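# Carry sample box to the window-side freezer rack

## Task

Pick up the sample box from the shelved bench by the door, bring it to the freezer rack on the shelved bench by the window, and push it fully into a free slot of that rack. The rack has to stay on its bench, every other box has to remain fully inserted in the rack, and the sample box must never touch the floor; any breach of these fails the task. The parked cart, the pedal bin and the stool may be moved. When finished, release the box and back the robot away from it. The robot must not fall or be left tilted, or the task fails.

## Robot and tools

ROBOT. A Rainbow Robotics RB-Y1: a wheeled base (two drive wheels plus two rear casters), a folding torso (ankle, knee and hip, together called the leg), a head with head_camera, and two 7-joint arms with parallel grippers and wrist cameras (left_wrist_camera, right_wrist_camera). The base measures 0.66 m by 0.58 m; its front edge sits 0.10 m ahead of the drive axle. A bent leg can poke out beyond that edge. Each arm is rated for 3 kg. Loose objects may occasionally get a small push from outside.

FRAMES. Base frame: origin on the floor under the middle of the drive axle, x ahead, y to the left, z up. The reported chest, left_hand and right_hand positions are in this frame; each hand point lies between its finger pads, the fingers extend along the hand's -z and close along its x. Reported hand positions get less accurate as reach grows. Odometry frame = base frame at the scene's start; base_odometry counts wheel rotation only (slip reads as motion), heading in radians, positive to the left, range -3.142 to 3.142.

execute_actions. Arguments: actions (a list holding one action, or empty to just read state and images) and cameras (list of head_camera, left_wrist_camera, right_wrist_camera or all; omitted, null or ["all"] gives every camera, [] gives none). An action may contain:
- base: exactly one key. translate_m is a relative straight drive in metres from where the base now is, -3 to 3, positive forward. rotate_rad is a relative turn in place in radians, -3.2 to 3.2, positive counter-clockwise seen from above. No sideways motion.
- joints: a single dictionary covering both arms, torso, head and grippers; each entry is an absolute target for that named joint (radians, grippers in metres). Ranges: torso_squat_rad 0 to 1.2 (higher lowers a level chest); torso_shift_rad -0.3 to 0.6 (positive pushes hips forward); torso_pitch_rad -0.2 to 1.4 (positive leans forward); torso_yaw_rad -1.5 to 1.5 (positive left). Per arm: shoulder_pitch -2.356 to 2.356 (negative raises arm forward); left_shoulder_roll_rad 0 to 3.141 and right_shoulder_roll_rad -3.141 to 0 (away from body lifts outward); shoulder_yaw -2.094 to 2.094; elbow -2.617 to 0.01 (negative bends); forearm_roll -3.141 to 3.141; wrist_pitch -1.57 to 1.919 (negative tips hand forward); hand_roll -2.705 to 2.705; gripper_m 0 to 0.1 opening. head_pan_rad -0.523 to 0.523, head_tilt_rad -0.35 to 1.57 (positive looks down). Done tolerance is ±0.02 rad, ±0.004 m for grippers. Torso combos must also hold: squat+shift<=1.52; squat-shift+pitch<=1.57; shift+0.5pitch-0.4squat<=0.7; shift+0.3pitch-0.5squat<=0.39, otherwise the torso stops short with off_target.
- speeds: optional caps for this action, translate_m 0.05 to 0.4 m/s, rotate_rad 0.1 to 1.509 rad/s. Base moves needing over 8.667 s are refused.
- min_time_s: 0.1 to 8, a floor on each arm/head motion's duration.
All motions in an action begin together. Joints not named may keep pushing toward earlier targets. Any unknown key or out-of-range number makes the whole call refused with no motion. No action runs past 15 s.

wait(seconds 0 to 10): nothing new is commanded; returns state and images. zoom_image(camera, region [x0,y0,x1,y1] pixels, at most 504x504) enlarges part of that camera's latest image. read_manual(section, default "licences") returns licence text only. finished_scene(scene: current scene number) ends the scene irreversibly and reports success; the goal must already hold. Replying without a tool call ends everything.

RESULTS. base_status and joint_status per motion: done (for base, wheels turned the full amount even if slipping); off_target (rested short, may still push); time_out; contact_stop (arms/torso hit something firm, or load too heavy); stopped_with_arm (torso halted because an arm contact-stopped); limit_stop_at_own_body (self-collision guard stopped it before touching); limit_stop_at_motor_heat. A contact_stop, time_out or stopped_with_arm halts the whole group (torso group, left-arm group, right-arm group) and clears their targets. "joint command not followed" with a cause line means an arm's targets were held back by the arm-collision check; the gripper still moves, and those targets may be retried later. on_its_own lists uncommanded parts; "held at" is a target, not a position. MOTOR HOT appears from 65 °C; OVER-TEMPERATURE FAULT at 80 °C brakes the arm and stops the call; resend targets afterwards. A torque fault (joint load limits: shoulders 63, elbows 32.4, wrist joints 22.5 N m, carried weight included) freezes the robot 10 s. The pictures line gives image order; camera calibrations may be reprinted if changed.

CAUTIONS. Grip by commanding an opening at least 0.005 m under the object's width; off_target there is expected. After a stop, first relieve the stuck arm, then the torso, each in a separate action. If both hands hold one object and the torso contact-stops instantly with nothing in the way, resend every arm joint at its current reading, then retry the torso. The base keeps driving into furniture without stopping; the leg hitting furniture can shove the robot back unseen. Never let the arms strike or squeeze each other, grippers included. Avoid heavy loads far ahead of the wheels (tipping), drops, slams, and hard shoves. Fewer seconds of motion and less arm effort are better.

Each tool is called after "Request:" by a JSON object that holds its "op" and its "data", one argument or row to a line.

## Session

Request:
{"op": "execute_actions", "data": {
  "actions": []
}}

Scene clock: 0.00 s.
base_odometry: x=+0.000 y=+0.000 heading=+0.000 (m, m, rad; odometry frame)
base_status: not commanded
joint_positions: torso_squat_rad=+0.350 torso_shift_rad=+0.000 torso_pitch_rad=-0.001 torso_yaw_rad=+0.000 left_shoulder_pitch_rad=+0.005 left_shoulder_roll_rad=-0.001 left_shoulder_yaw_rad=-0.033 left_elbow_rad=-0.298 left_forearm_roll_rad=-0.031 left_wrist_pitch_rad=+0.011 left_hand_roll_rad=+0.020 left_gripper_m=+0.099 right_shoulder_pitch_rad=-0.021 right_shoulder_roll_rad=-0.026 right_shoulder_yaw_rad=+0.037 right_elbow_rad=-0.132 right_forearm_roll_rad=+0.013 right_wrist_pitch_rad=-0.039 right_hand_roll_rad=+0.022 right_gripper_m=+0.101 head_pan_rad=-0.001 head_tilt_rad=+0.400
joint_status: not commanded
chest: x=-0.2284 y=+0.0009 z=+1.2474 quat_wxyz=(+1.000, -0.001, -0.001, +0.000) (m; base frame)
left_hand: x=-0.0891 y=+0.2152 z=+0.5758 quat_wxyz=(+0.990, -0.002, -0.141, -0.021) (m; base frame)
right_hand: x=-0.1396 y=-0.2367 z=+0.5686 quat_wxyz=(+0.995, -0.014, -0.095, +0.040) (m; base frame)
pictures: head_camera, left_wrist_camera, right_wrist_camera
camera_calibration (this result's frames):
head_camera: T_world_to_cam=[[0.0292723, -0.999535, -0.00850541, 0.0178048], [-0.361644, -0.00265768, -0.932312, 1.3356], [0.931856, 0.0303668, -0.361554, 0.658778], [0, 0, 0, 1]] pos_world=[-0.131397, 0.00134109, 1.48353]
left_wrist_camera: T_world_to_cam=[[0.963083, -0.00627485, 0.26913, -0.0693825], [-0.188574, -0.729195, 0.657811, -0.211488], [0.192121, -0.684278, -0.703458, 0.654672], [0, 0, 0, 1]] pos_world=[-0.0988358, 0.293326, 0.618326]
right_wrist_camera: T_world_to_cam=[[-0.966392, -0.0926959, -0.239779, -0.018002], [-0.215983, 0.798617, 0.561749, -0.125545], [0.13942, 0.594658, -0.791798, 0.695437], [0, 0, 0, 1]] pos_world=[-0.14147, -0.314953, 0.616854]
Images, in order (width x height): head_camera 896x504, left_wrist_camera 644x364, right_wrist_camera 644x364.

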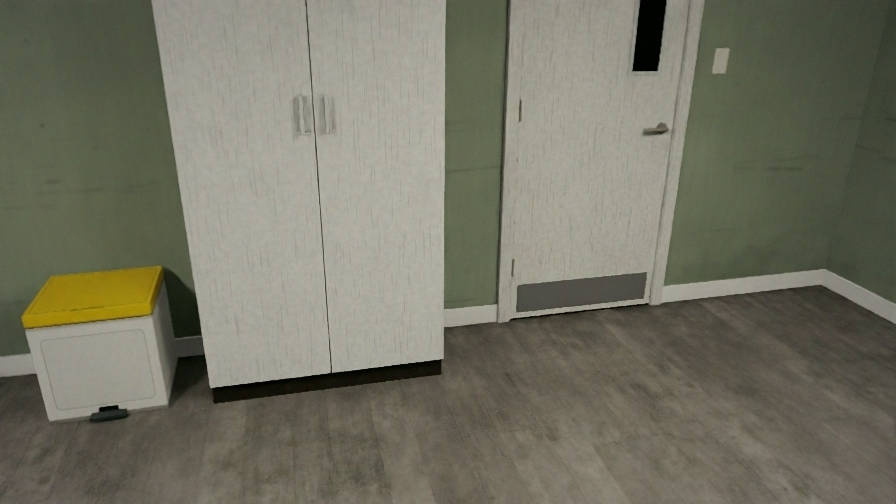

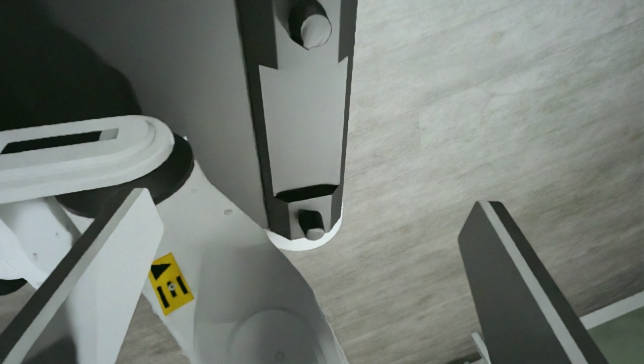

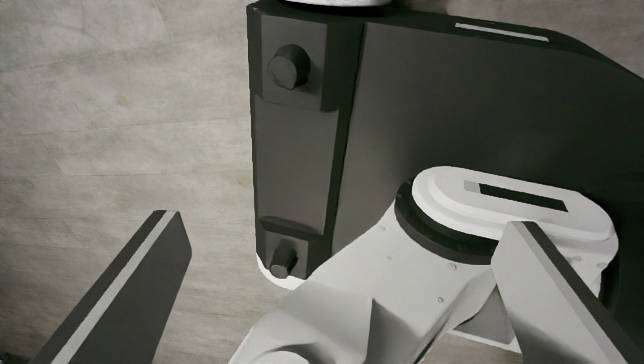

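Request:
{"op": "execute_actions", "data": {
  "actions": [
    {"joints": {"head_pan_rad": -0.52, "torso_yaw_rad": -0.6, "head_tilt_rad": 0.3}}
  ],
  "cameras": ["head_camera"]
}}

Scene clock: 4.20 s.
base_odometry: x=+0.000 y=+0.000 heading=+0.000 (m, m, rad; odometry frame)
base_status: not commanded
joint_positions: torso_squat_rad=+0.350 torso_shift_rad=+0.000 torso_pitch_rad=-0.001 torso_yaw_rad=-0.600 left_shoulder_pitch_rad=+0.005 left_shoulder_roll_rad=-0.001 left_shoulder_yaw_rad=-0.033 left_elbow_rad=-0.298 left_forearm_roll_rad=-0.031 left_wrist_pitch_rad=+0.011 left_hand_roll_rad=+0.020 left_gripper_m=+0.099 right_shoulder_pitch_rad=-0.020 right_shoulder_roll_rad=-0.026 right_shoulder_yaw_rad=+0.037 right_elbow_rad=-0.132 right_forearm_roll_rad=+0.013 right_wrist_pitch_rad=-0.039 right_hand_roll_rad=+0.022 right_gripper_m=+0.101 head_pan_rad=-0.520 head_tilt_rad=+0.300
joint_status: all done
chest: x=-0.2284 y=+0.0009 z=+1.2474 quat_wxyz=(+0.955, +0.000, -0.001, -0.296) (m; base frame)
left_hand: x=+0.0081 y=+0.0995 z=+0.5760 quat_wxyz=(+0.939, -0.044, -0.135, -0.312) (m; base frame)
right_hand: x=-0.2886 y=-0.2450 z=+0.5684 quat_wxyz=(+0.962, -0.041, -0.087, -0.255) (m; base frame)
pictures: head_camera
camera_calibration (this result's frames):
head_camera: T_world_to_cam=[[-0.886022, -0.463587, -0.00722192, -0.182996], [-0.117305, 0.239211, -0.963856, 1.434], [0.448559, -0.85315, -0.266327, 0.413215], [0, 0, 0, 1]] pos_world=[-0.179275, -0.0753292, 1.4909]
Images, in order (width x height): head_camera 896x504.

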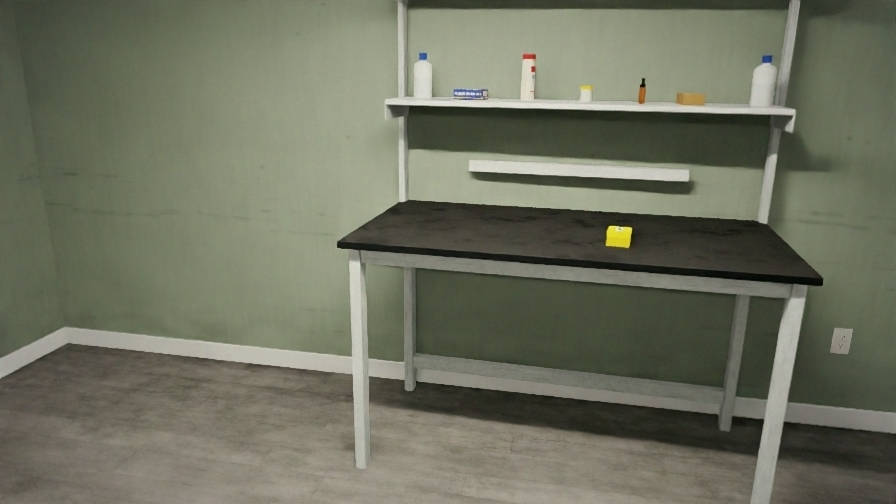

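Request:
{"op": "zoom_image", "data": {
  "camera": "head_camera",
  "region": [570, 200, 670, 270]
}}

Region (570, 200, 670, 270) of head_camera's 896x504 image, scaled by 5.040, with more detail than that image has; it fills the top 353 rows of this view, and the rest is white.

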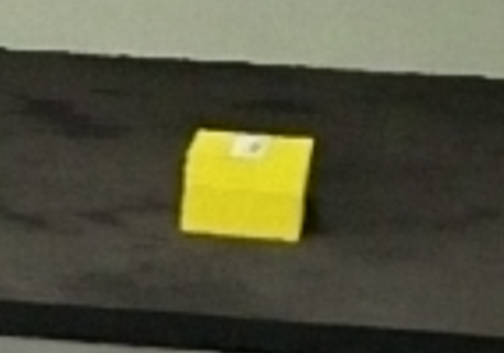

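Request:
{"op": "execute_actions", "data": {
  "actions": [
    {"joints": {"head_pan_rad": 0.52, "torso_yaw_rad": 1.3, "head_tilt_rad": 0.45}}
  ]
}}

Scene clock: 63.73 s.
base_odometry: x=+0.000 y=+0.000 heading=+0.000 (m, m, rad; odometry frame)
base_status: not commanded
joint_positions: torso_squat_rad=+0.350 torso_shift_rad=+0.000 torso_pitch_rad=-0.001 torso_yaw_rad=+1.011 left_shoulder_pitch_rad=+0.005 left_shoulder_roll_rad=-0.001 left_shoulder_yaw_rad=-0.033 left_elbow_rad=-0.298 left_forearm_roll_rad=-0.031 left_wrist_pitch_rad=+0.011 left_hand_roll_rad=+0.020 left_gripper_m=+0.099 right_shoulder_pitch_rad=-0.021 right_shoulder_roll_rad=-0.026 right_shoulder_yaw_rad=+0.037 right_elbow_rad=-0.132 right_forearm_roll_rad=+0.013 right_wrist_pitch_rad=-0.039 right_hand_roll_rad=+0.022 right_gripper_m=+0.101 head_pan_rad=+0.520 head_tilt_rad=+0.450
joint_status: torso_yaw_rad limit_stop_at_own_body (moved +1.611 of +1.900); the others done
on_its_own: torso_yaw_rad is held at +1.011, not at your +1.300, since a limit_stop_at_own_body
chest: x=-0.2284 y=+0.0009 z=+1.2474 quat_wxyz=(+0.875, -0.001, +0.000, +0.484) (m; base frame)
left_hand: x=-0.3367 y=+0.2314 z=+0.5754 quat_wxyz=(+0.876, +0.066, -0.124, +0.462) (m; base frame)
right_hand: x=+0.0198 y=-0.0507 z=+0.5685 quat_wxyz=(+0.850, +0.034, -0.089, +0.517) (m; base frame)
pictures: head_camera, left_wrist_camera, right_wrist_camera
camera_calibration (this result's frames):
head_camera: T_world_to_cam=[[0.999901, -0.00982522, -0.0100833, 0.230034], [-0.0132248, -0.409873, -0.912047, 1.38622], [0.00482818, 0.91209, -0.409962, 0.519242], [0, 0, 0, 1]] pos_world=[-0.214185, 0.0968403, 1.47949]
left_wrist_camera: T_world_to_cam=[[0.516399, 0.813622, 0.267117, -0.169704], [0.518635, -0.545358, 0.658485, -0.0509344], [0.681432, -0.201505, -0.703595, 0.766159], [0, 0, 0, 1]] pos_world=[-0.408034, 0.264682, 0.617936]
right_wrist_camera: T_world_to_cam=[[-0.434151, -0.868711, -0.238442, 0.102606], [-0.791362, 0.24132, 0.561703, -0.256413], [-0.430417, 0.432558, -0.792234, 0.565967], [0, 0, 0, 1]] pos_world=[0.0852323, -0.0938006, 0.616872]
Images, in order (width x height): head_camera 896x504, left_wrist_camera 644x364, right_wrist_camera 644x364.

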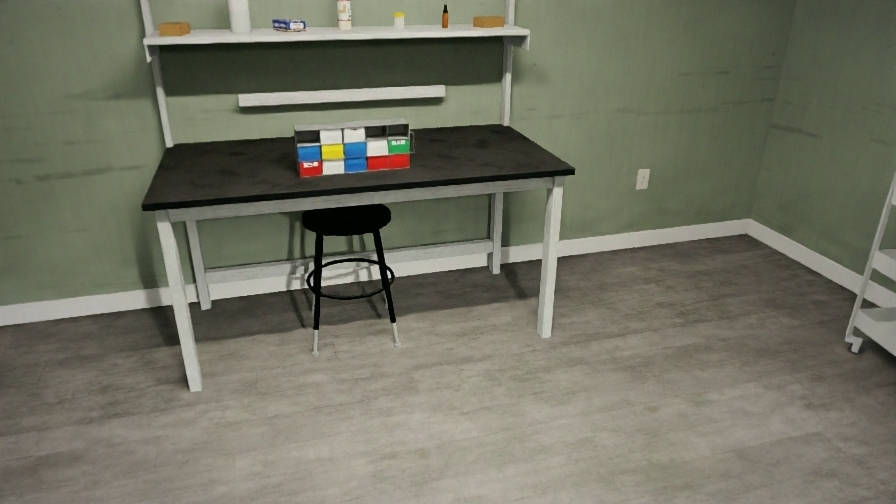

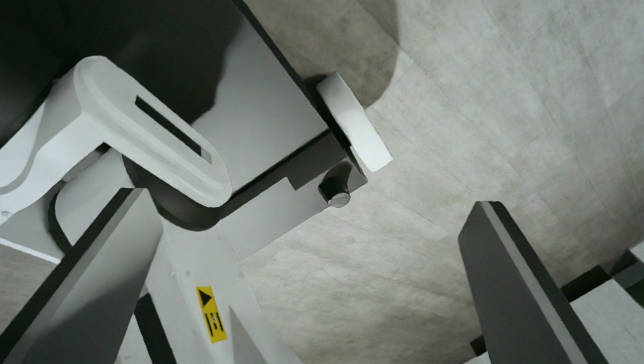

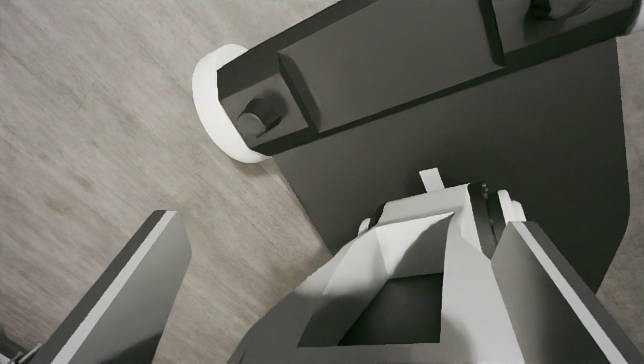

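Request:
{"op": "zoom_image", "data": {
  "camera": "head_camera",
  "region": [280, 110, 430, 190]
}}

Region (280, 110, 430, 190) of head_camera's 896x504 image, scaled by 3.360, with more detail than that image has; it fills the top 269 rows of this view, and the rest is white.

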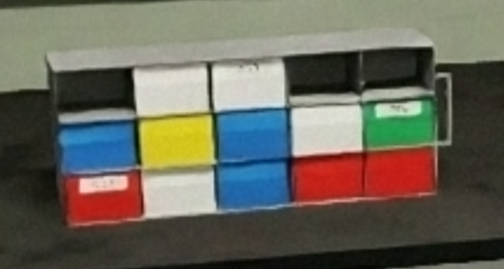

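Request:
{"op": "execute_actions", "data": {
  "actions": [
    {"base": {"rotate_rad": -1.302}, "joints": {"head_pan_rad": -0.1, "torso_yaw_rad": 0.0, "head_tilt_rad": 0.3}}
  ],
  "cameras": ["head_camera"]
}}

Scene clock: 84.33 s.
base_odometry: x=+0.000 y=+0.000 heading=-1.301 (m, m, rad; odometry frame)
base_status: done
joint_positions: torso_squat_rad=+0.350 torso_shift_rad=+0.000 torso_pitch_rad=-0.001 torso_yaw_rad=+0.000 left_shoulder_pitch_rad=+0.005 left_shoulder_roll_rad=-0.001 left_shoulder_yaw_rad=-0.033 left_elbow_rad=-0.298 left_forearm_roll_rad=-0.031 left_wrist_pitch_rad=+0.011 left_hand_roll_rad=+0.020 left_gripper_m=+0.099 right_shoulder_pitch_rad=-0.020 right_shoulder_roll_rad=-0.026 right_shoulder_yaw_rad=+0.037 right_elbow_rad=-0.132 right_forearm_roll_rad=+0.013 right_wrist_pitch_rad=-0.039 right_hand_roll_rad=+0.022 right_gripper_m=+0.101 head_pan_rad=-0.100 head_tilt_rad=+0.300
joint_status: all done
chest: x=-0.2284 y=+0.0009 z=+1.2474 quat_wxyz=(+1.000, -0.001, -0.001, +0.000) (m; base frame)
left_hand: x=-0.0892 y=+0.2153 z=+0.5758 quat_wxyz=(+0.990, -0.002, -0.141, -0.021) (m; base frame)
right_hand: x=-0.1396 y=-0.2367 z=+0.5686 quat_wxyz=(+0.995, -0.014, -0.095, +0.041) (m; base frame)
pictures: head_camera
camera_calibration (this result's frames):
head_camera: T_world_to_cam=[[-0.0687014, -0.997622, -0.00554025, -0.0067224], [-0.265703, 0.0236499, -0.963765, 1.40092], [0.961604, -0.06474, -0.266696, 0.527728], [0, 0, 0, 1]] pos_world=[-0.135699, -0.00567293, 1.49086]
Images, in order (width x height): head_camera 896x504.

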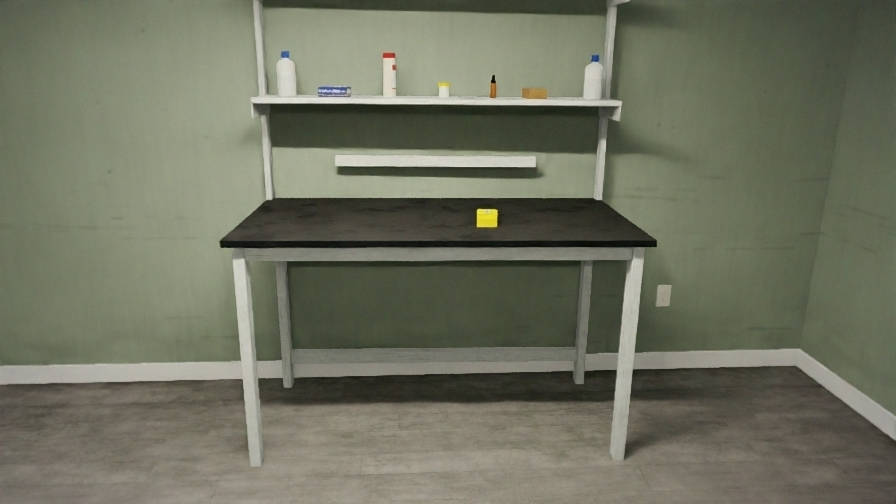

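Request:
{"op": "zoom_image", "data": {
  "camera": "head_camera",
  "region": [450, 195, 530, 255]
}}

Region (450, 195, 530, 255) of head_camera's 896x504 image, scaled by 6.300, with more detail than that image has; it fills the top 378 rows of this view, and the rest is white.

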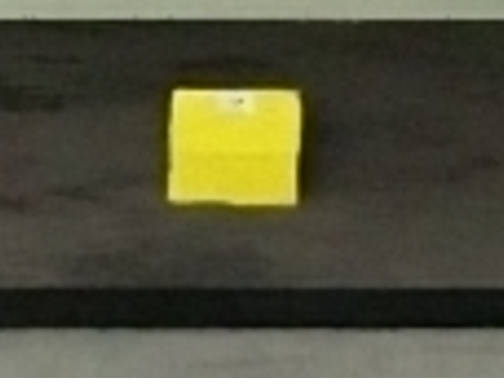

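Request:
{"op": "execute_actions", "data": {
  "actions": [
    {"base": {"translate_m": 1.52}, "joints": {"torso_squat_rad": 0.6, "right_shoulder_pitch_rad": -0.589, "right_shoulder_roll_rad": -0.055, "right_shoulder_yaw_rad": -0.191, "right_elbow_rad": -1.435, "right_forearm_roll_rad": 0.0, "right_wrist_pitch_rad": 1.036, "right_hand_roll_rad": 1.571, "right_gripper_m": 0.1, "head_pan_rad": -0.3, "head_tilt_rad": 0.55}, "min_time_s": 3}
  ],
  "cameras": ["head_camera"]
}}

Scene clock: 108.70 s.
base_odometry: x=+0.404 y=-1.465 heading=-1.302 (m, m, rad; odometry frame)
base_status: done
joint_positions: torso_squat_rad=+0.600 torso_shift_rad=+0.000 torso_pitch_rad=-0.001 torso_yaw_rad=+0.000 left_shoulder_pitch_rad=+0.005 left_shoulder_roll_rad=-0.001 left_shoulder_yaw_rad=-0.033 left_elbow_rad=-0.298 left_forearm_roll_rad=-0.031 left_wrist_pitch_rad=+0.011 left_hand_roll_rad=+0.020 left_gripper_m=+0.099 right_shoulder_pitch_rad=-0.589 right_shoulder_roll_rad=-0.055 right_shoulder_yaw_rad=-0.191 right_elbow_rad=-1.435 right_forearm_roll_rad=+0.000 right_wrist_pitch_rad=+1.036 right_hand_roll_rad=+1.571 right_gripper_m=+0.100 head_pan_rad=-0.300 head_tilt_rad=+0.550
joint_status: all done
chest: x=-0.2284 y=+0.0009 z=+1.1677 quat_wxyz=(+1.000, -0.001, -0.001, +0.000) (m; base frame)
left_hand: x=-0.0892 y=+0.2153 z=+0.4960 quat_wxyz=(+0.990, -0.002, -0.141, -0.021) (m; base frame)
right_hand: x=+0.3796 y=-0.2190 z=+0.9761 quat_wxyz=(+0.627, -0.327, -0.326, +0.628) (m; base frame)
pictures: head_camera
camera_calibration (this result's frames):
head_camera: T_world_to_cam=[[-0.268025, -0.96332, -0.0133328, -0.0377899], [-0.475348, 0.144268, -0.867889, 1.1495], [0.837978, -0.226278, -0.49658, 0.795456], [0, 0, 0, 1]] pos_world=[-0.130291, -0.0222459, 1.39214]
Images, in order (width x height): head_camera 896x504.

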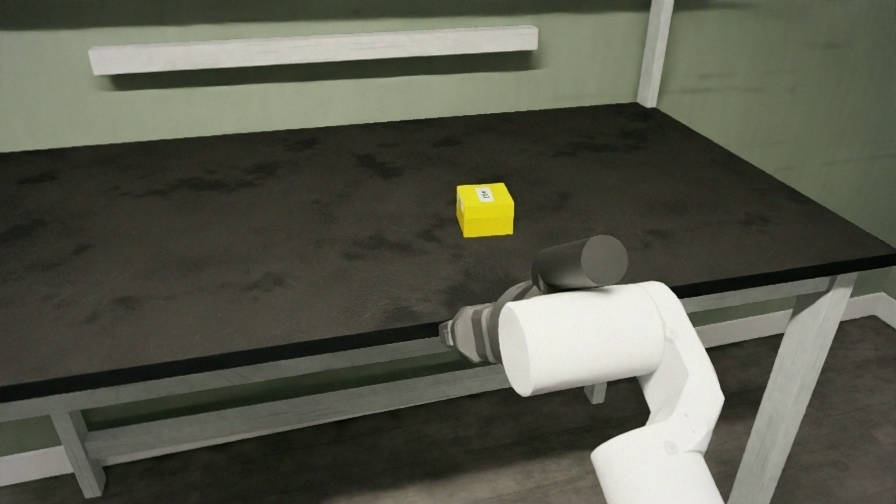

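Request:
{"op": "zoom_image", "data": {
  "camera": "head_camera",
  "region": [440, 170, 530, 250]
}}

Region (440, 170, 530, 250) of head_camera's 896x504 image, scaled by 5.600, with more detail than that image has.

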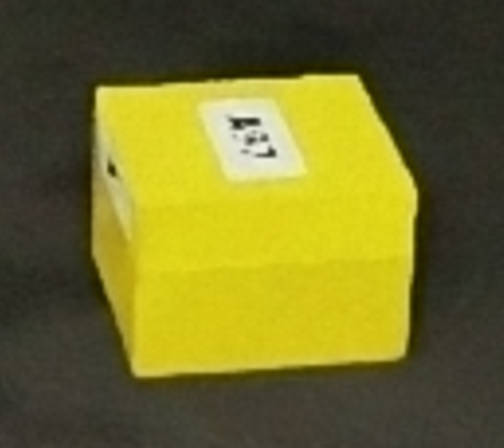

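Request:
{"op": "execute_actions", "data": {
  "actions": [
    {"base": {"rotate_rad": -0.135}}
  ],
  "cameras": []
}}

Request:
{"op": "execute_actions", "data": {
  "actions": [
    {"base": {"translate_m": 0.26}, "joints": {"head_tilt_rad": 0.65, "torso_squat_rad": 0.63}}
  ],
  "cameras": ["head_camera", "right_wrist_camera"]
}}

Scene clock: 124.63 s.
base_odometry: x=+0.404 y=-1.465 heading=-1.436 (m, m, rad; odometry frame)
base_status: done
joint_positions: torso_squat_rad=+0.600 torso_shift_rad=+0.000 torso_pitch_rad=-0.001 torso_yaw_rad=+0.000 left_shoulder_pitch_rad=+0.005 left_shoulder_roll_rad=-0.001 left_shoulder_yaw_rad=-0.033 left_elbow_rad=-0.298 left_forearm_roll_rad=-0.031 left_wrist_pitch_rad=+0.011 left_hand_roll_rad=+0.020 left_gripper_m=+0.099 right_shoulder_pitch_rad=-0.589 right_shoulder_roll_rad=-0.055 right_shoulder_yaw_rad=-0.191 right_elbow_rad=-1.435 right_forearm_roll_rad=+0.000 right_wrist_pitch_rad=+1.036 right_hand_roll_rad=+1.571 right_gripper_m=+0.100 head_pan_rad=-0.300 head_tilt_rad=+0.550
joint_status: not commanded
chest: x=-0.2284 y=+0.0009 z=+1.1677 quat_wxyz=(+1.000, -0.001, -0.001, +0.000) (m; base frame)
left_hand: x=-0.0892 y=+0.2153 z=+0.4960 quat_wxyz=(+0.990, -0.002, -0.141, -0.021) (m; base frame)
right_hand: x=+0.3796 y=-0.2191 z=+0.9762 quat_wxyz=(+0.627, -0.327, -0.326, +0.628) (m; base frame)
pictures: none
No camera images: the call's "cameras" was empty. Leave "cameras" out to get every camera's image.

Scene clock: 126.60 s.
base_odometry: x=+0.439 y=-1.723 heading=-1.437 (m, m, rad; odometry frame)
base_status: done
joint_positions: torso_squat_rad=+0.630 torso_shift_rad=+0.000 torso_pitch_rad=-0.001 torso_yaw_rad=+0.000 left_shoulder_pitch_rad=+0.005 left_shoulder_roll_rad=-0.001 left_shoulder_yaw_rad=-0.033 left_elbow_rad=-0.298 left_forearm_roll_rad=-0.031 left_wrist_pitch_rad=+0.011 left_hand_roll_rad=+0.020 left_gripper_m=+0.099 right_shoulder_pitch_rad=-0.589 right_shoulder_roll_rad=-0.055 right_shoulder_yaw_rad=-0.191 right_elbow_rad=-1.435 right_forearm_roll_rad=+0.000 right_wrist_pitch_rad=+1.036 right_hand_roll_rad=+1.571 right_gripper_m=+0.100 head_pan_rad=-0.300 head_tilt_rad=+0.650
joint_status: all done
chest: x=-0.2283 y=+0.0008 z=+1.1556 quat_wxyz=(+1.000, -0.001, -0.001, +0.000) (m; base frame)
left_hand: x=-0.0892 y=+0.2152 z=+0.4839 quat_wxyz=(+0.990, -0.002, -0.141, -0.021) (m; base frame)
right_hand: x=+0.3797 y=-0.2191 z=+0.9640 quat_wxyz=(+0.627, -0.327, -0.326, +0.628) (m; base frame)
pictures: head_camera, right_wrist_camera
camera_calibration (this result's frames):
head_camera: T_world_to_cam=[[-0.269506, -0.962864, -0.0161098, -0.0344935], [-0.5558, 0.169186, -0.813918, 1.0492], [0.786417, -0.210402, -0.580757, 0.892843], [0, 0, 0, 1]] pos_world=[-0.128297, -0.0228674, 1.37193]
right_wrist_camera: T_world_to_cam=[[0.0488461, -0.998572, -0.0216231, -0.213993], [-0.952692, -0.0400778, -0.301283, 0.678357], [0.299986, 0.0353166, -0.95329, 0.897883], [0, 0, 0, 1]] pos_world=[0.387366, -0.21821, 1.05569]
Images, in order (width x height): head_camera 896x504, right_wrist_camera 644x364.

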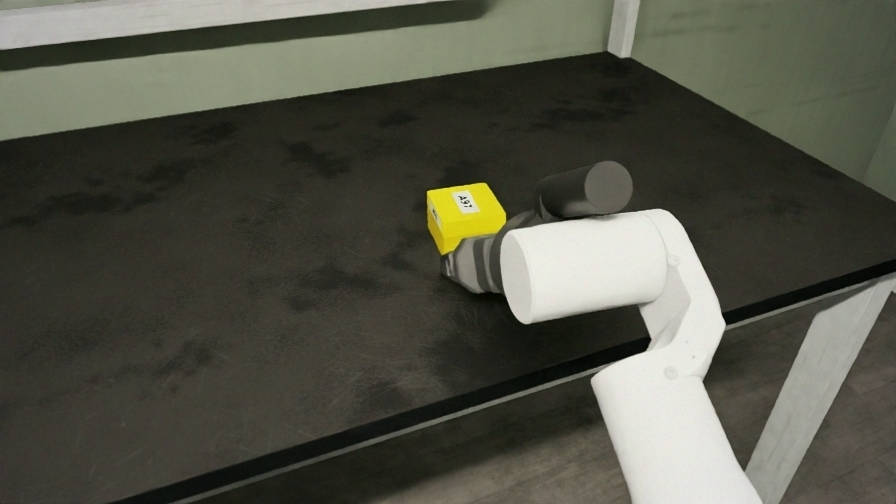

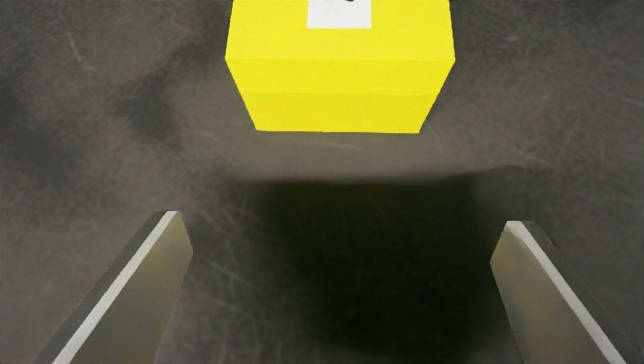

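Request:
{"op": "execute_actions", "data": {
  "actions": [
    {"base": {"translate_m": 0.074}, "joints": {"torso_squat_rad": 0.67}, "speeds": {"translate_m": 0.1}}
  ],
  "cameras": ["head_camera", "right_wrist_camera"]
}}

Scene clock: 138.37 s.
base_odometry: x=+0.449 y=-1.796 heading=-1.437 (m, m, rad; odometry frame)
base_status: done
joint_positions: torso_squat_rad=+0.670 torso_shift_rad=+0.000 torso_pitch_rad=-0.001 torso_yaw_rad=+0.000 left_shoulder_pitch_rad=+0.005 left_shoulder_roll_rad=-0.001 left_shoulder_yaw_rad=-0.033 left_elbow_rad=-0.298 left_forearm_roll_rad=-0.031 left_wrist_pitch_rad=+0.011 left_hand_roll_rad=+0.020 left_gripper_m=+0.099 right_shoulder_pitch_rad=-0.589 right_shoulder_roll_rad=-0.055 right_shoulder_yaw_rad=-0.191 right_elbow_rad=-1.435 right_forearm_roll_rad=+0.000 right_wrist_pitch_rad=+1.036 right_hand_roll_rad=+1.571 right_gripper_m=+0.100 head_pan_rad=-0.300 head_tilt_rad=+0.650
joint_status: all done
chest: x=-0.2284 y=+0.0008 z=+1.1386 quat_wxyz=(+1.000, -0.001, -0.001, +0.000) (m; base frame)
left_hand: x=-0.0892 y=+0.2152 z=+0.4670 quat_wxyz=(+0.990, -0.002, -0.141, -0.021) (m; base frame)
right_hand: x=+0.3796 y=-0.2191 z=+0.9471 quat_wxyz=(+0.627, -0.327, -0.326, +0.628) (m; base frame)
pictures: head_camera, right_wrist_camera
camera_calibration (this result's frames):
head_camera: T_world_to_cam=[[-0.269507, -0.962863, -0.0161338, -0.0347651], [-0.55574, 0.169191, -0.813958, 1.03544], [0.78646, -0.210401, -0.5807, 0.882981], [0, 0, 0, 1]] pos_world=[-0.128364, -0.0228811, 1.35499]
right_wrist_camera: T_world_to_cam=[[0.0488464, -0.998572, -0.0216212, -0.214372], [-0.952673, -0.0400765, -0.301345, 0.673285], [0.300048, 0.0353176, -0.95327, 0.881737], [0, 0, 0, 1]] pos_world=[0.387328, -0.218224, 1.03879]
Images, in order (width x height): head_camera 896x504, right_wrist_camera 644x364.

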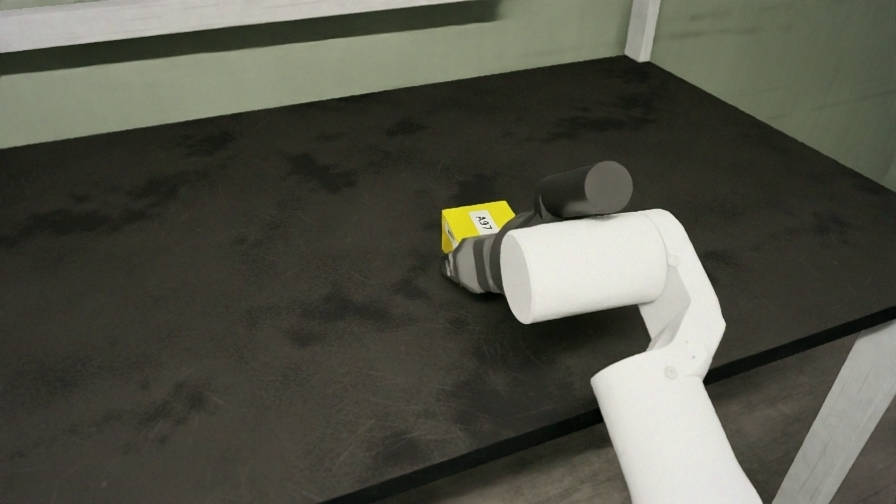

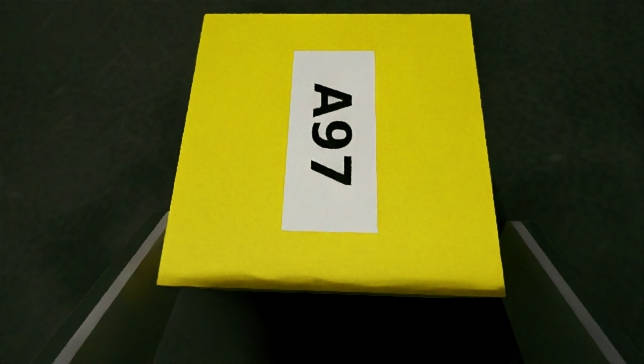

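Request:
{"op": "execute_actions", "data": {
  "actions": [
    {"base": {"translate_m": 0.007}, "joints": {"torso_yaw_rad": 0.004, "torso_squat_rad": 0.672}, "speeds": {"translate_m": 0.05}}
  ],
  "cameras": ["right_wrist_camera"]
}}

Scene clock: 147.00 s.
base_odometry: x=+0.450 y=-1.803 heading=-1.438 (m, m, rad; odometry frame)
base_status: done
joint_positions: torso_squat_rad=+0.672 torso_shift_rad=+0.000 torso_pitch_rad=-0.001 torso_yaw_rad=+0.004 left_shoulder_pitch_rad=+0.005 left_shoulder_roll_rad=-0.001 left_shoulder_yaw_rad=-0.033 left_elbow_rad=-0.298 left_forearm_roll_rad=-0.031 left_wrist_pitch_rad=+0.011 left_hand_roll_rad=+0.020 left_gripper_m=+0.099 right_shoulder_pitch_rad=-0.589 right_shoulder_roll_rad=-0.055 right_shoulder_yaw_rad=-0.191 right_elbow_rad=-1.435 right_forearm_roll_rad=+0.000 right_wrist_pitch_rad=+1.036 right_hand_roll_rad=+1.571 right_gripper_m=+0.100 head_pan_rad=-0.300 head_tilt_rad=+0.650
joint_status: all done
chest: x=-0.2284 y=+0.0008 z=+1.1377 quat_wxyz=(+1.000, -0.001, -0.001, +0.002) (m; base frame)
left_hand: x=-0.0901 y=+0.2158 z=+0.4661 quat_wxyz=(+0.990, -0.002, -0.141, -0.019) (m; base frame)
right_hand: x=+0.3805 y=-0.2167 z=+0.9463 quat_wxyz=(+0.625, -0.326, -0.327, +0.629) (m; base frame)
pictures: right_wrist_camera
camera_calibration (this result's frames):
right_wrist_camera: T_world_to_cam=[[0.0528183, -0.99837, -0.0216181, -0.213491], [-0.952475, -0.043863, -0.301442, 0.673174], [0.300003, 0.0365124, -0.953239, 0.88086], [0, 0, 0, 1]] pos_world=[0.388197, -0.215778, 1.03798]
Images, in order (width x height): right_wrist_camera 644x364.

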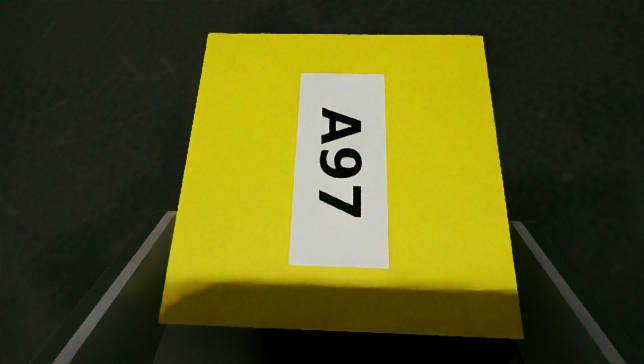

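Request:
{"op": "execute_actions", "data": {
  "actions": [
    {"joints": {"right_gripper_m": 0.062}}
  ],
  "cameras": ["right_wrist_camera"]
}}

Scene clock: 150.23 s.
base_odometry: x=+0.450 y=-1.803 heading=-1.438 (m, m, rad; odometry frame)
base_status: not commanded
joint_positions: torso_squat_rad=+0.672 torso_shift_rad=+0.000 torso_pitch_rad=-0.001 torso_yaw_rad=+0.004 left_shoulder_pitch_rad=+0.005 left_shoulder_roll_rad=-0.001 left_shoulder_yaw_rad=-0.033 left_elbow_rad=-0.298 left_forearm_roll_rad=-0.031 left_wrist_pitch_rad=+0.011 left_hand_roll_rad=+0.020 left_gripper_m=+0.099 right_shoulder_pitch_rad=-0.589 right_shoulder_roll_rad=-0.055 right_shoulder_yaw_rad=-0.191 right_elbow_rad=-1.435 right_forearm_roll_rad=+0.000 right_wrist_pitch_rad=+1.036 right_hand_roll_rad=+1.571 right_gripper_m=+0.076 head_pan_rad=-0.300 head_tilt_rad=+0.650
joint_status: right_gripper_m off_target (ended at +0.076, target +0.062)
chest: x=-0.2284 y=+0.0008 z=+1.1377 quat_wxyz=(+1.000, -0.001, -0.001, +0.002) (m; base frame)
left_hand: x=-0.0901 y=+0.2158 z=+0.4661 quat_wxyz=(+0.990, -0.002, -0.141, -0.019) (m; base frame)
right_hand: x=+0.3805 y=-0.2167 z=+0.9463 quat_wxyz=(+0.625, -0.326, -0.327, +0.629) (m; base frame)
pictures: right_wrist_camera
camera_calibration (this result's frames):
right_wrist_camera: T_world_to_cam=[[0.0528193, -0.99837, -0.0216205, -0.213489], [-0.952476, -0.0438633, -0.30144, 0.673173], [0.3, 0.0365148, -0.95324, 0.88086], [0, 0, 0, 1]] pos_world=[0.388199, -0.215777, 1.03798]
Images, in order (width x height): right_wrist_camera 644x364.

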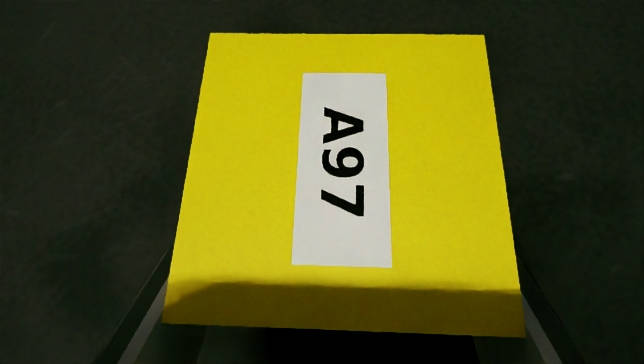

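Request:
{"op": "execute_actions", "data": {
  "actions": [
    {"joints": {"torso_squat_rad": 0.62}}
  ],
  "cameras": ["right_wrist_camera"]
}}

Request:
{"op": "execute_actions", "data": {
  "actions": [
    {"base": {"translate_m": -0.7}, "joints": {"torso_yaw_rad": 0.0}}
  ],
  "cameras": ["right_wrist_camera"]
}}

Request:
{"op": "execute_actions", "data": {
  "actions": [
    {"base": {"rotate_rad": -2.975}, "joints": {"head_pan_rad": -0.05, "head_tilt_rad": 0.25}}
  ],
  "cameras": ["head_camera", "right_wrist_camera"]
}}

Scene clock: 165.90 s.
base_odometry: x=+0.450 y=-1.803 heading=-1.438 (m, m, rad; odometry frame)
base_status: not commanded
joint_positions: torso_squat_rad=+0.620 torso_shift_rad=+0.000 torso_pitch_rad=-0.001 torso_yaw_rad=+0.004 left_shoulder_pitch_rad=+0.005 left_shoulder_roll_rad=-0.001 left_shoulder_yaw_rad=-0.033 left_elbow_rad=-0.298 left_forearm_roll_rad=-0.031 left_wrist_pitch_rad=+0.011 left_hand_roll_rad=+0.020 left_gripper_m=+0.099 right_shoulder_pitch_rad=-0.589 right_shoulder_roll_rad=-0.055 right_shoulder_yaw_rad=-0.191 right_elbow_rad=-1.435 right_forearm_roll_rad=+0.000 right_wrist_pitch_rad=+1.036 right_hand_roll_rad=+1.571 right_gripper_m=+0.076 head_pan_rad=-0.300 head_tilt_rad=+0.650
joint_status: all done
chest: x=-0.2283 y=+0.0008 z=+1.1596 quat_wxyz=(+1.000, -0.001, -0.001, +0.002) (m; base frame)
left_hand: x=-0.0901 y=+0.2158 z=+0.4880 quat_wxyz=(+0.990, -0.002, -0.141, -0.019) (m; base frame)
right_hand: x=+0.3805 y=-0.2167 z=+0.9680 quat_wxyz=(+0.626, -0.326, -0.327, +0.629) (m; base frame)
pictures: right_wrist_camera
camera_calibration (this result's frames):
right_wrist_camera: T_world_to_cam=[[0.052763, -0.998372, -0.0216453, -0.212986], [-0.952627, -0.0438202, -0.300968, 0.679313], [0.299529, 0.0364998, -0.953389, 0.901827], [0, 0, 0, 1]] pos_world=[0.388246, -0.215788, 1.05963]
Images, in order (width x height): right_wrist_camera 644x364.

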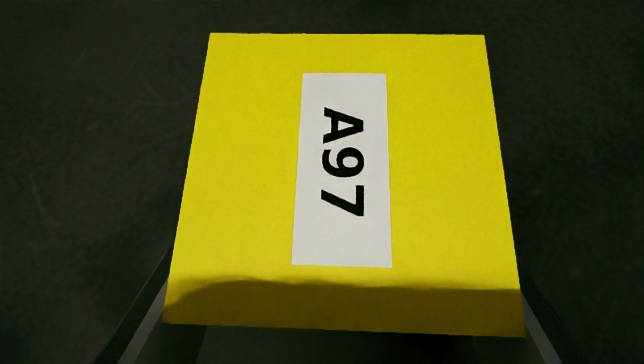

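Scene clock: 169.30 s.
base_odometry: x=+0.357 y=-1.110 heading=-1.440 (m, m, rad; odometry frame)
base_status: done
joint_positions: torso_squat_rad=+0.620 torso_shift_rad=+0.000 torso_pitch_rad=-0.001 torso_yaw_rad=+0.000 left_shoulder_pitch_rad=+0.005 left_shoulder_roll_rad=-0.001 left_shoulder_yaw_rad=-0.033 left_elbow_rad=-0.298 left_forearm_roll_rad=-0.031 left_wrist_pitch_rad=+0.011 left_hand_roll_rad=+0.020 left_gripper_m=+0.099 right_shoulder_pitch_rad=-0.589 right_shoulder_roll_rad=-0.055 right_shoulder_yaw_rad=-0.191 right_elbow_rad=-1.435 right_forearm_roll_rad=+0.000 right_wrist_pitch_rad=+1.036 right_hand_roll_rad=+1.571 right_gripper_m=+0.076 head_pan_rad=-0.300 head_tilt_rad=+0.650
joint_status: all done
chest: x=-0.2284 y=+0.0008 z=+1.1596 quat_wxyz=(+1.000, -0.001, -0.001, +0.000) (m; base frame)
left_hand: x=-0.0893 y=+0.2153 z=+0.4880 quat_wxyz=(+0.990, -0.002, -0.141, -0.021) (m; base frame)
right_hand: x=+0.3796 y=-0.2191 z=+0.9680 quat_wxyz=(+0.627, -0.327, -0.326, +0.628) (m; base frame)
pictures: right_wrist_camera
camera_calibration (this result's frames):
right_wrist_camera: T_world_to_cam=[[0.0487405, -0.998577, -0.0216552, -0.21389], [-0.952778, -0.0399771, -0.301024, 0.679274], [0.29973, 0.0353047, -0.953371, 0.90188], [0, 0, 0, 1]] pos_world=[0.387303, -0.218271, 1.05967]
Images, in order (width x height): right_wrist_camera 644x364.

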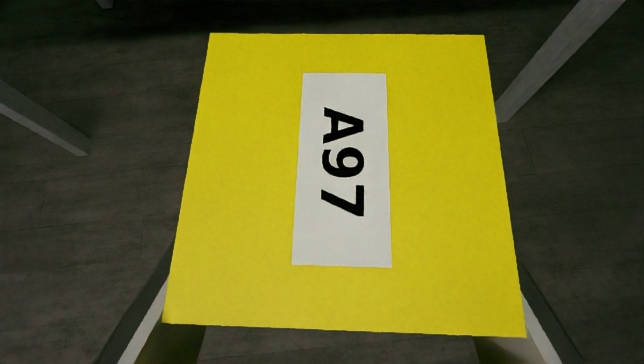

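Scene clock: 174.63 s.
base_odometry: x=+0.357 y=-1.109 heading=+1.869 (m, m, rad; odometry frame)
base_status: done
joint_positions: torso_squat_rad=+0.620 torso_shift_rad=+0.000 torso_pitch_rad=-0.001 torso_yaw_rad=+0.000 left_shoulder_pitch_rad=+0.005 left_shoulder_roll_rad=-0.001 left_shoulder_yaw_rad=-0.033 left_elbow_rad=-0.298 left_forearm_roll_rad=-0.031 left_wrist_pitch_rad=+0.011 left_hand_roll_rad=+0.020 left_gripper_m=+0.099 right_shoulder_pitch_rad=-0.589 right_shoulder_roll_rad=-0.055 right_shoulder_yaw_rad=-0.191 right_elbow_rad=-1.435 right_forearm_roll_rad=+0.000 right_wrist_pitch_rad=+1.036 right_hand_roll_rad=+1.571 right_gripper_m=+0.076 head_pan_rad=-0.050 head_tilt_rad=+0.250
joint_status: all done
chest: x=-0.2284 y=+0.0008 z=+1.1596 quat_wxyz=(+1.000, -0.001, -0.001, +0.000) (m; base frame)
left_hand: x=-0.0893 y=+0.2153 z=+0.4880 quat_wxyz=(+0.990, -0.002, -0.141, -0.020) (m; base frame)
right_hand: x=+0.3796 y=-0.2192 z=+0.9680 quat_wxyz=(+0.627, -0.327, -0.326, +0.628) (m; base frame)
pictures: head_camera, right_wrist_camera
camera_calibration (this result's frames):
head_camera: T_world_to_cam=[[-0.0184546, -0.999822, -0.00393255, 0.000904969], [-0.218168, 0.0078653, -0.975879, 1.34264], [0.975737, -0.0171515, -0.218274, 0.441345], [0, 0, 0, 1]] pos_world=[-0.137698, -0.00208576, 1.4066]
right_wrist_camera: T_world_to_cam=[[0.0487296, -0.998577, -0.0216507, -0.213903], [-0.95277, -0.0399669, -0.301052, 0.679283], [0.299758, 0.0352983, -0.953362, 0.90188], [0, 0, 0, 1]] pos_world=[0.387278, -0.218284, 1.05969]
Images, in order (width x height): head_camera 896x504, right_wrist_camera 644x364.

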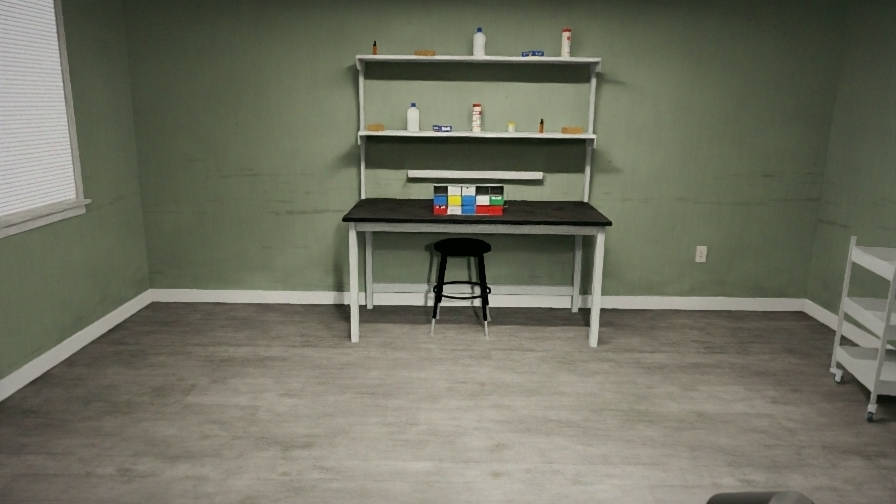

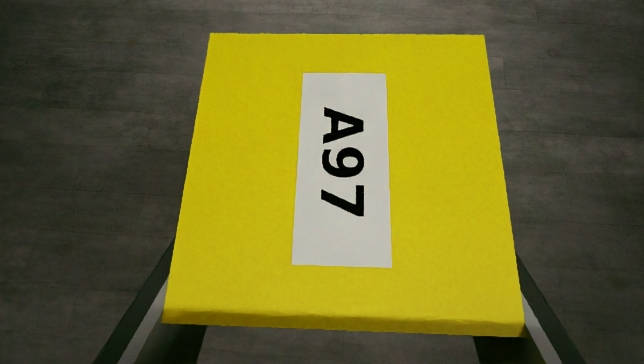

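Request:
{"op": "execute_actions", "data": {
  "actions": [
    {"base": {"translate_m": 2.4}, "joints": {"head_pan_rad": -0.15, "head_tilt_rad": 0.4, "torso_squat_rad": 0.74}}
  ],
  "cameras": ["head_camera"]
}}

Scene clock: 190.53 s.
base_odometry: x=-0.348 y=+1.185 heading=+1.869 (m, m, rad; odometry frame)
base_status: done
joint_positions: torso_squat_rad=+0.740 torso_shift_rad=+0.000 torso_pitch_rad=-0.001 torso_yaw_rad=+0.000 left_shoulder_pitch_rad=+0.005 left_shoulder_roll_rad=-0.001 left_shoulder_yaw_rad=-0.033 left_elbow_rad=-0.298 left_forearm_roll_rad=-0.031 left_wrist_pitch_rad=+0.011 left_hand_roll_rad=+0.020 left_gripper_m=+0.099 right_shoulder_pitch_rad=-0.589 right_shoulder_roll_rad=-0.055 right_shoulder_yaw_rad=-0.191 right_elbow_rad=-1.435 right_forearm_roll_rad=+0.000 right_wrist_pitch_rad=+1.036 right_hand_roll_rad=+1.571 right_gripper_m=+0.076 head_pan_rad=-0.150 head_tilt_rad=+0.400
joint_status: all done
chest: x=-0.2284 y=+0.0008 z=+1.1069 quat_wxyz=(+1.000, -0.001, -0.001, +0.000) (m; base frame)
left_hand: x=-0.0892 y=+0.2152 z=+0.4352 quat_wxyz=(+0.990, -0.002, -0.141, -0.021) (m; base frame)
right_hand: x=+0.3796 y=-0.2192 z=+0.9151 quat_wxyz=(+0.627, -0.327, -0.326, +0.628) (m; base frame)
pictures: head_camera
camera_calibration (this result's frames):
head_camera: T_world_to_cam=[[-0.119238, -0.992828, -0.008704, -0.0139327], [-0.35803, 0.0511726, -0.932307, 1.20527], [0.926065, -0.10805, -0.361564, 0.606833], [0, 0, 0, 1]] pos_world=[-0.132104, -0.00994137, 1.34297]
Images, in order (width x height): head_camera 896x504.

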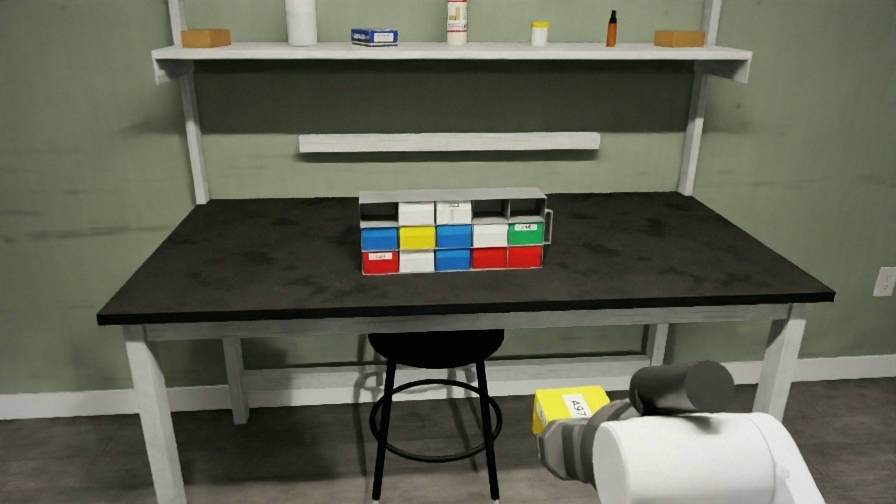

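Request:
{"op": "zoom_image", "data": {
  "camera": "head_camera",
  "region": [345, 175, 565, 285]
}}

Request:
{"op": "zoom_image", "data": {
  "camera": "head_camera",
  "region": [515, 370, 635, 450]
}}

Region (345, 175, 565, 285) of head_camera's 896x504 image, scaled by 2.291, with more detail than that image has.

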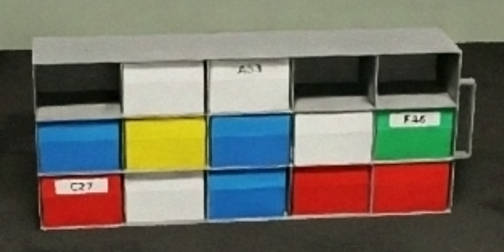

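Region (515, 370, 635, 450) of head_camera's 896x504 image, scaled by 4.200, with more detail than that image has.

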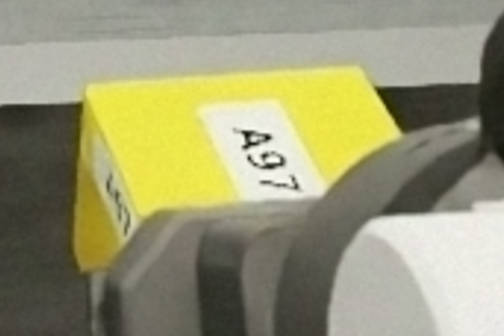

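Request:
{"op": "execute_actions", "data": {
  "actions": [
    {"base": {"rotate_rad": -0.038}}
  ],
  "cameras": []
}}

Request:
{"op": "execute_actions", "data": {
  "actions": [
    {"base": {"translate_m": 0.66}, "joints": {"head_pan_rad": -0.3, "head_tilt_rad": 0.65, "torso_squat_rad": 0.732, "left_shoulder_pitch_rad": 0.0, "left_shoulder_roll_rad": 0.0, "left_shoulder_yaw_rad": -0.42, "left_elbow_rad": -1.571, "left_forearm_roll_rad": 0.0, "left_wrist_pitch_rad": 0.0, "left_hand_roll_rad": 0.0}}
  ]
}}

Scene clock: 218.83 s.
base_odometry: x=-0.348 y=+1.185 heading=+1.833 (m, m, rad; odometry frame)
base_status: done
joint_positions: torso_squat_rad=+0.740 torso_shift_rad=+0.000 torso_pitch_rad=-0.001 torso_yaw_rad=+0.000 left_shoulder_pitch_rad=+0.005 left_shoulder_roll_rad=-0.001 left_shoulder_yaw_rad=-0.033 left_elbow_rad=-0.298 left_forearm_roll_rad=-0.031 left_wrist_pitch_rad=+0.011 left_hand_roll_rad=+0.020 left_gripper_m=+0.099 right_shoulder_pitch_rad=-0.589 right_shoulder_roll_rad=-0.055 right_shoulder_yaw_rad=-0.191 right_elbow_rad=-1.435 right_forearm_roll_rad=+0.000 right_wrist_pitch_rad=+1.036 right_hand_roll_rad=+1.571 right_gripper_m=+0.076 head_pan_rad=-0.150 head_tilt_rad=+0.400
joint_status: not commanded
chest: x=-0.2284 y=+0.0008 z=+1.1069 quat_wxyz=(+1.000, -0.001, -0.001, +0.000) (m; base frame)
left_hand: x=-0.0892 y=+0.2152 z=+0.4352 quat_wxyz=(+0.990, -0.002, -0.141, -0.021) (m; base frame)
right_hand: x=+0.3796 y=-0.2192 z=+0.9151 quat_wxyz=(+0.627, -0.327, -0.326, +0.628) (m; base frame)
pictures: none
No camera images: the call's "cameras" was empty. Leave "cameras" out to get every camera's image.

Scene clock: 221.93 s.
base_odometry: x=-0.518 y=+1.822 heading=+1.832 (m, m, rad; odometry frame)
base_status: done
joint_positions: torso_squat_rad=+0.732 torso_shift_rad=+0.000 torso_pitch_rad=-0.001 torso_yaw_rad=+0.000 left_shoulder_pitch_rad=+0.000 left_shoulder_roll_rad=+0.000 left_shoulder_yaw_rad=-0.420 left_elbow_rad=-1.571 left_forearm_roll_rad=+0.000 left_wrist_pitch_rad=+0.000 left_hand_roll_rad=+0.000 left_gripper_m=+0.099 right_shoulder_pitch_rad=-0.589 right_shoulder_roll_rad=-0.055 right_shoulder_yaw_rad=-0.191 right_elbow_rad=-1.435 right_forearm_roll_rad=+0.000 right_wrist_pitch_rad=+1.036 right_hand_roll_rad=+1.571 right_gripper_m=+0.076 head_pan_rad=-0.300 head_tilt_rad=+0.650
joint_status: all done
chest: x=-0.2283 y=+0.0008 z=+1.1106 quat_wxyz=(+1.000, -0.001, -0.001, +0.000) (m; base frame)
left_hand: x=+0.2446 y=+0.0096 z=+0.8843 quat_wxyz=(+0.691, -0.148, -0.692, -0.147) (m; base frame)
right_hand: x=+0.3796 y=-0.2193 z=+0.9188 quat_wxyz=(+0.627, -0.327, -0.326, +0.628) (m; base frame)
pictures: head_camera, left_wrist_camera, right_wrist_camera
camera_calibration (this result's frames):
head_camera: T_world_to_cam=[[-0.269503, -0.962864, -0.0161274, -0.035242], [-0.555816, 0.169204, -0.813904, 1.01262], [0.786408, -0.210386, -0.580776, 0.866749], [0, 0, 0, 1]] pos_world=[-0.128284, -0.0229213, 1.327]
left_wrist_camera: T_world_to_cam=[[0.0228844, 0.0281845, 0.999341, -0.891184], [-0.917717, -0.39593, 0.0321817, 0.226927], [0.396576, -0.917848, 0.0168048, -0.0178372], [0, 0, 0, 1]] pos_world=[0.235723, 0.0985929, 0.883593]
right_wrist_camera: T_world_to_cam=[[0.0486275, -0.998581, -0.0216929, -0.214993], [-0.95286, -0.0398669, -0.300781, 0.664313], [0.299489, 0.0352965, -0.953447, 0.855166], [0, 0, 0, 1]] pos_world=[0.387339, -0.218388, 1.0105]
Images, in order (width x height): head_camera 896x504, left_wrist_camera 644x364, right_wrist_camera 644x364.

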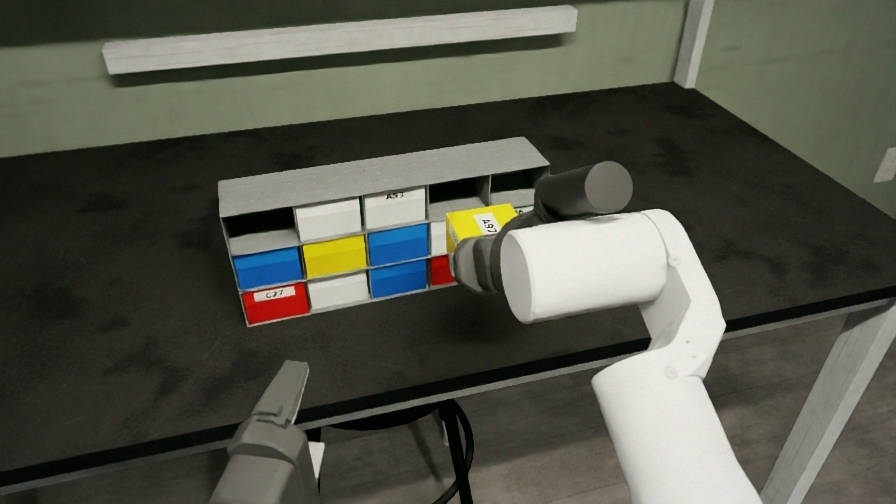

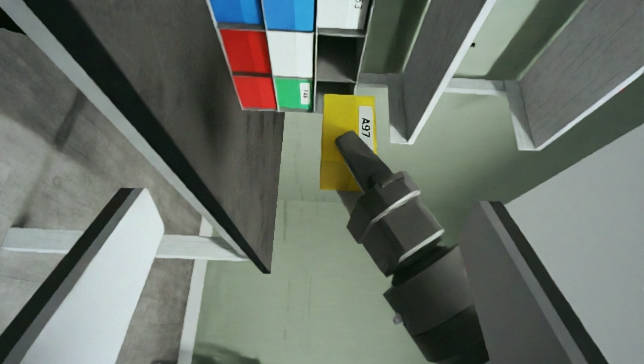

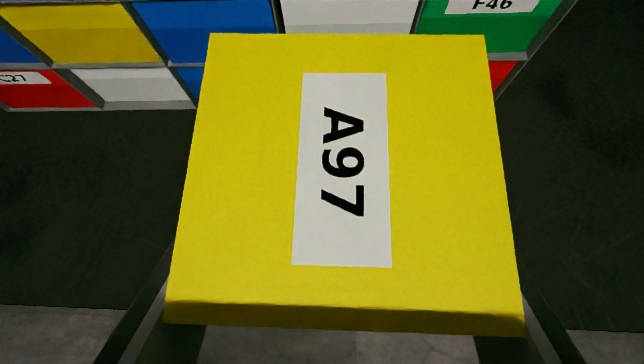

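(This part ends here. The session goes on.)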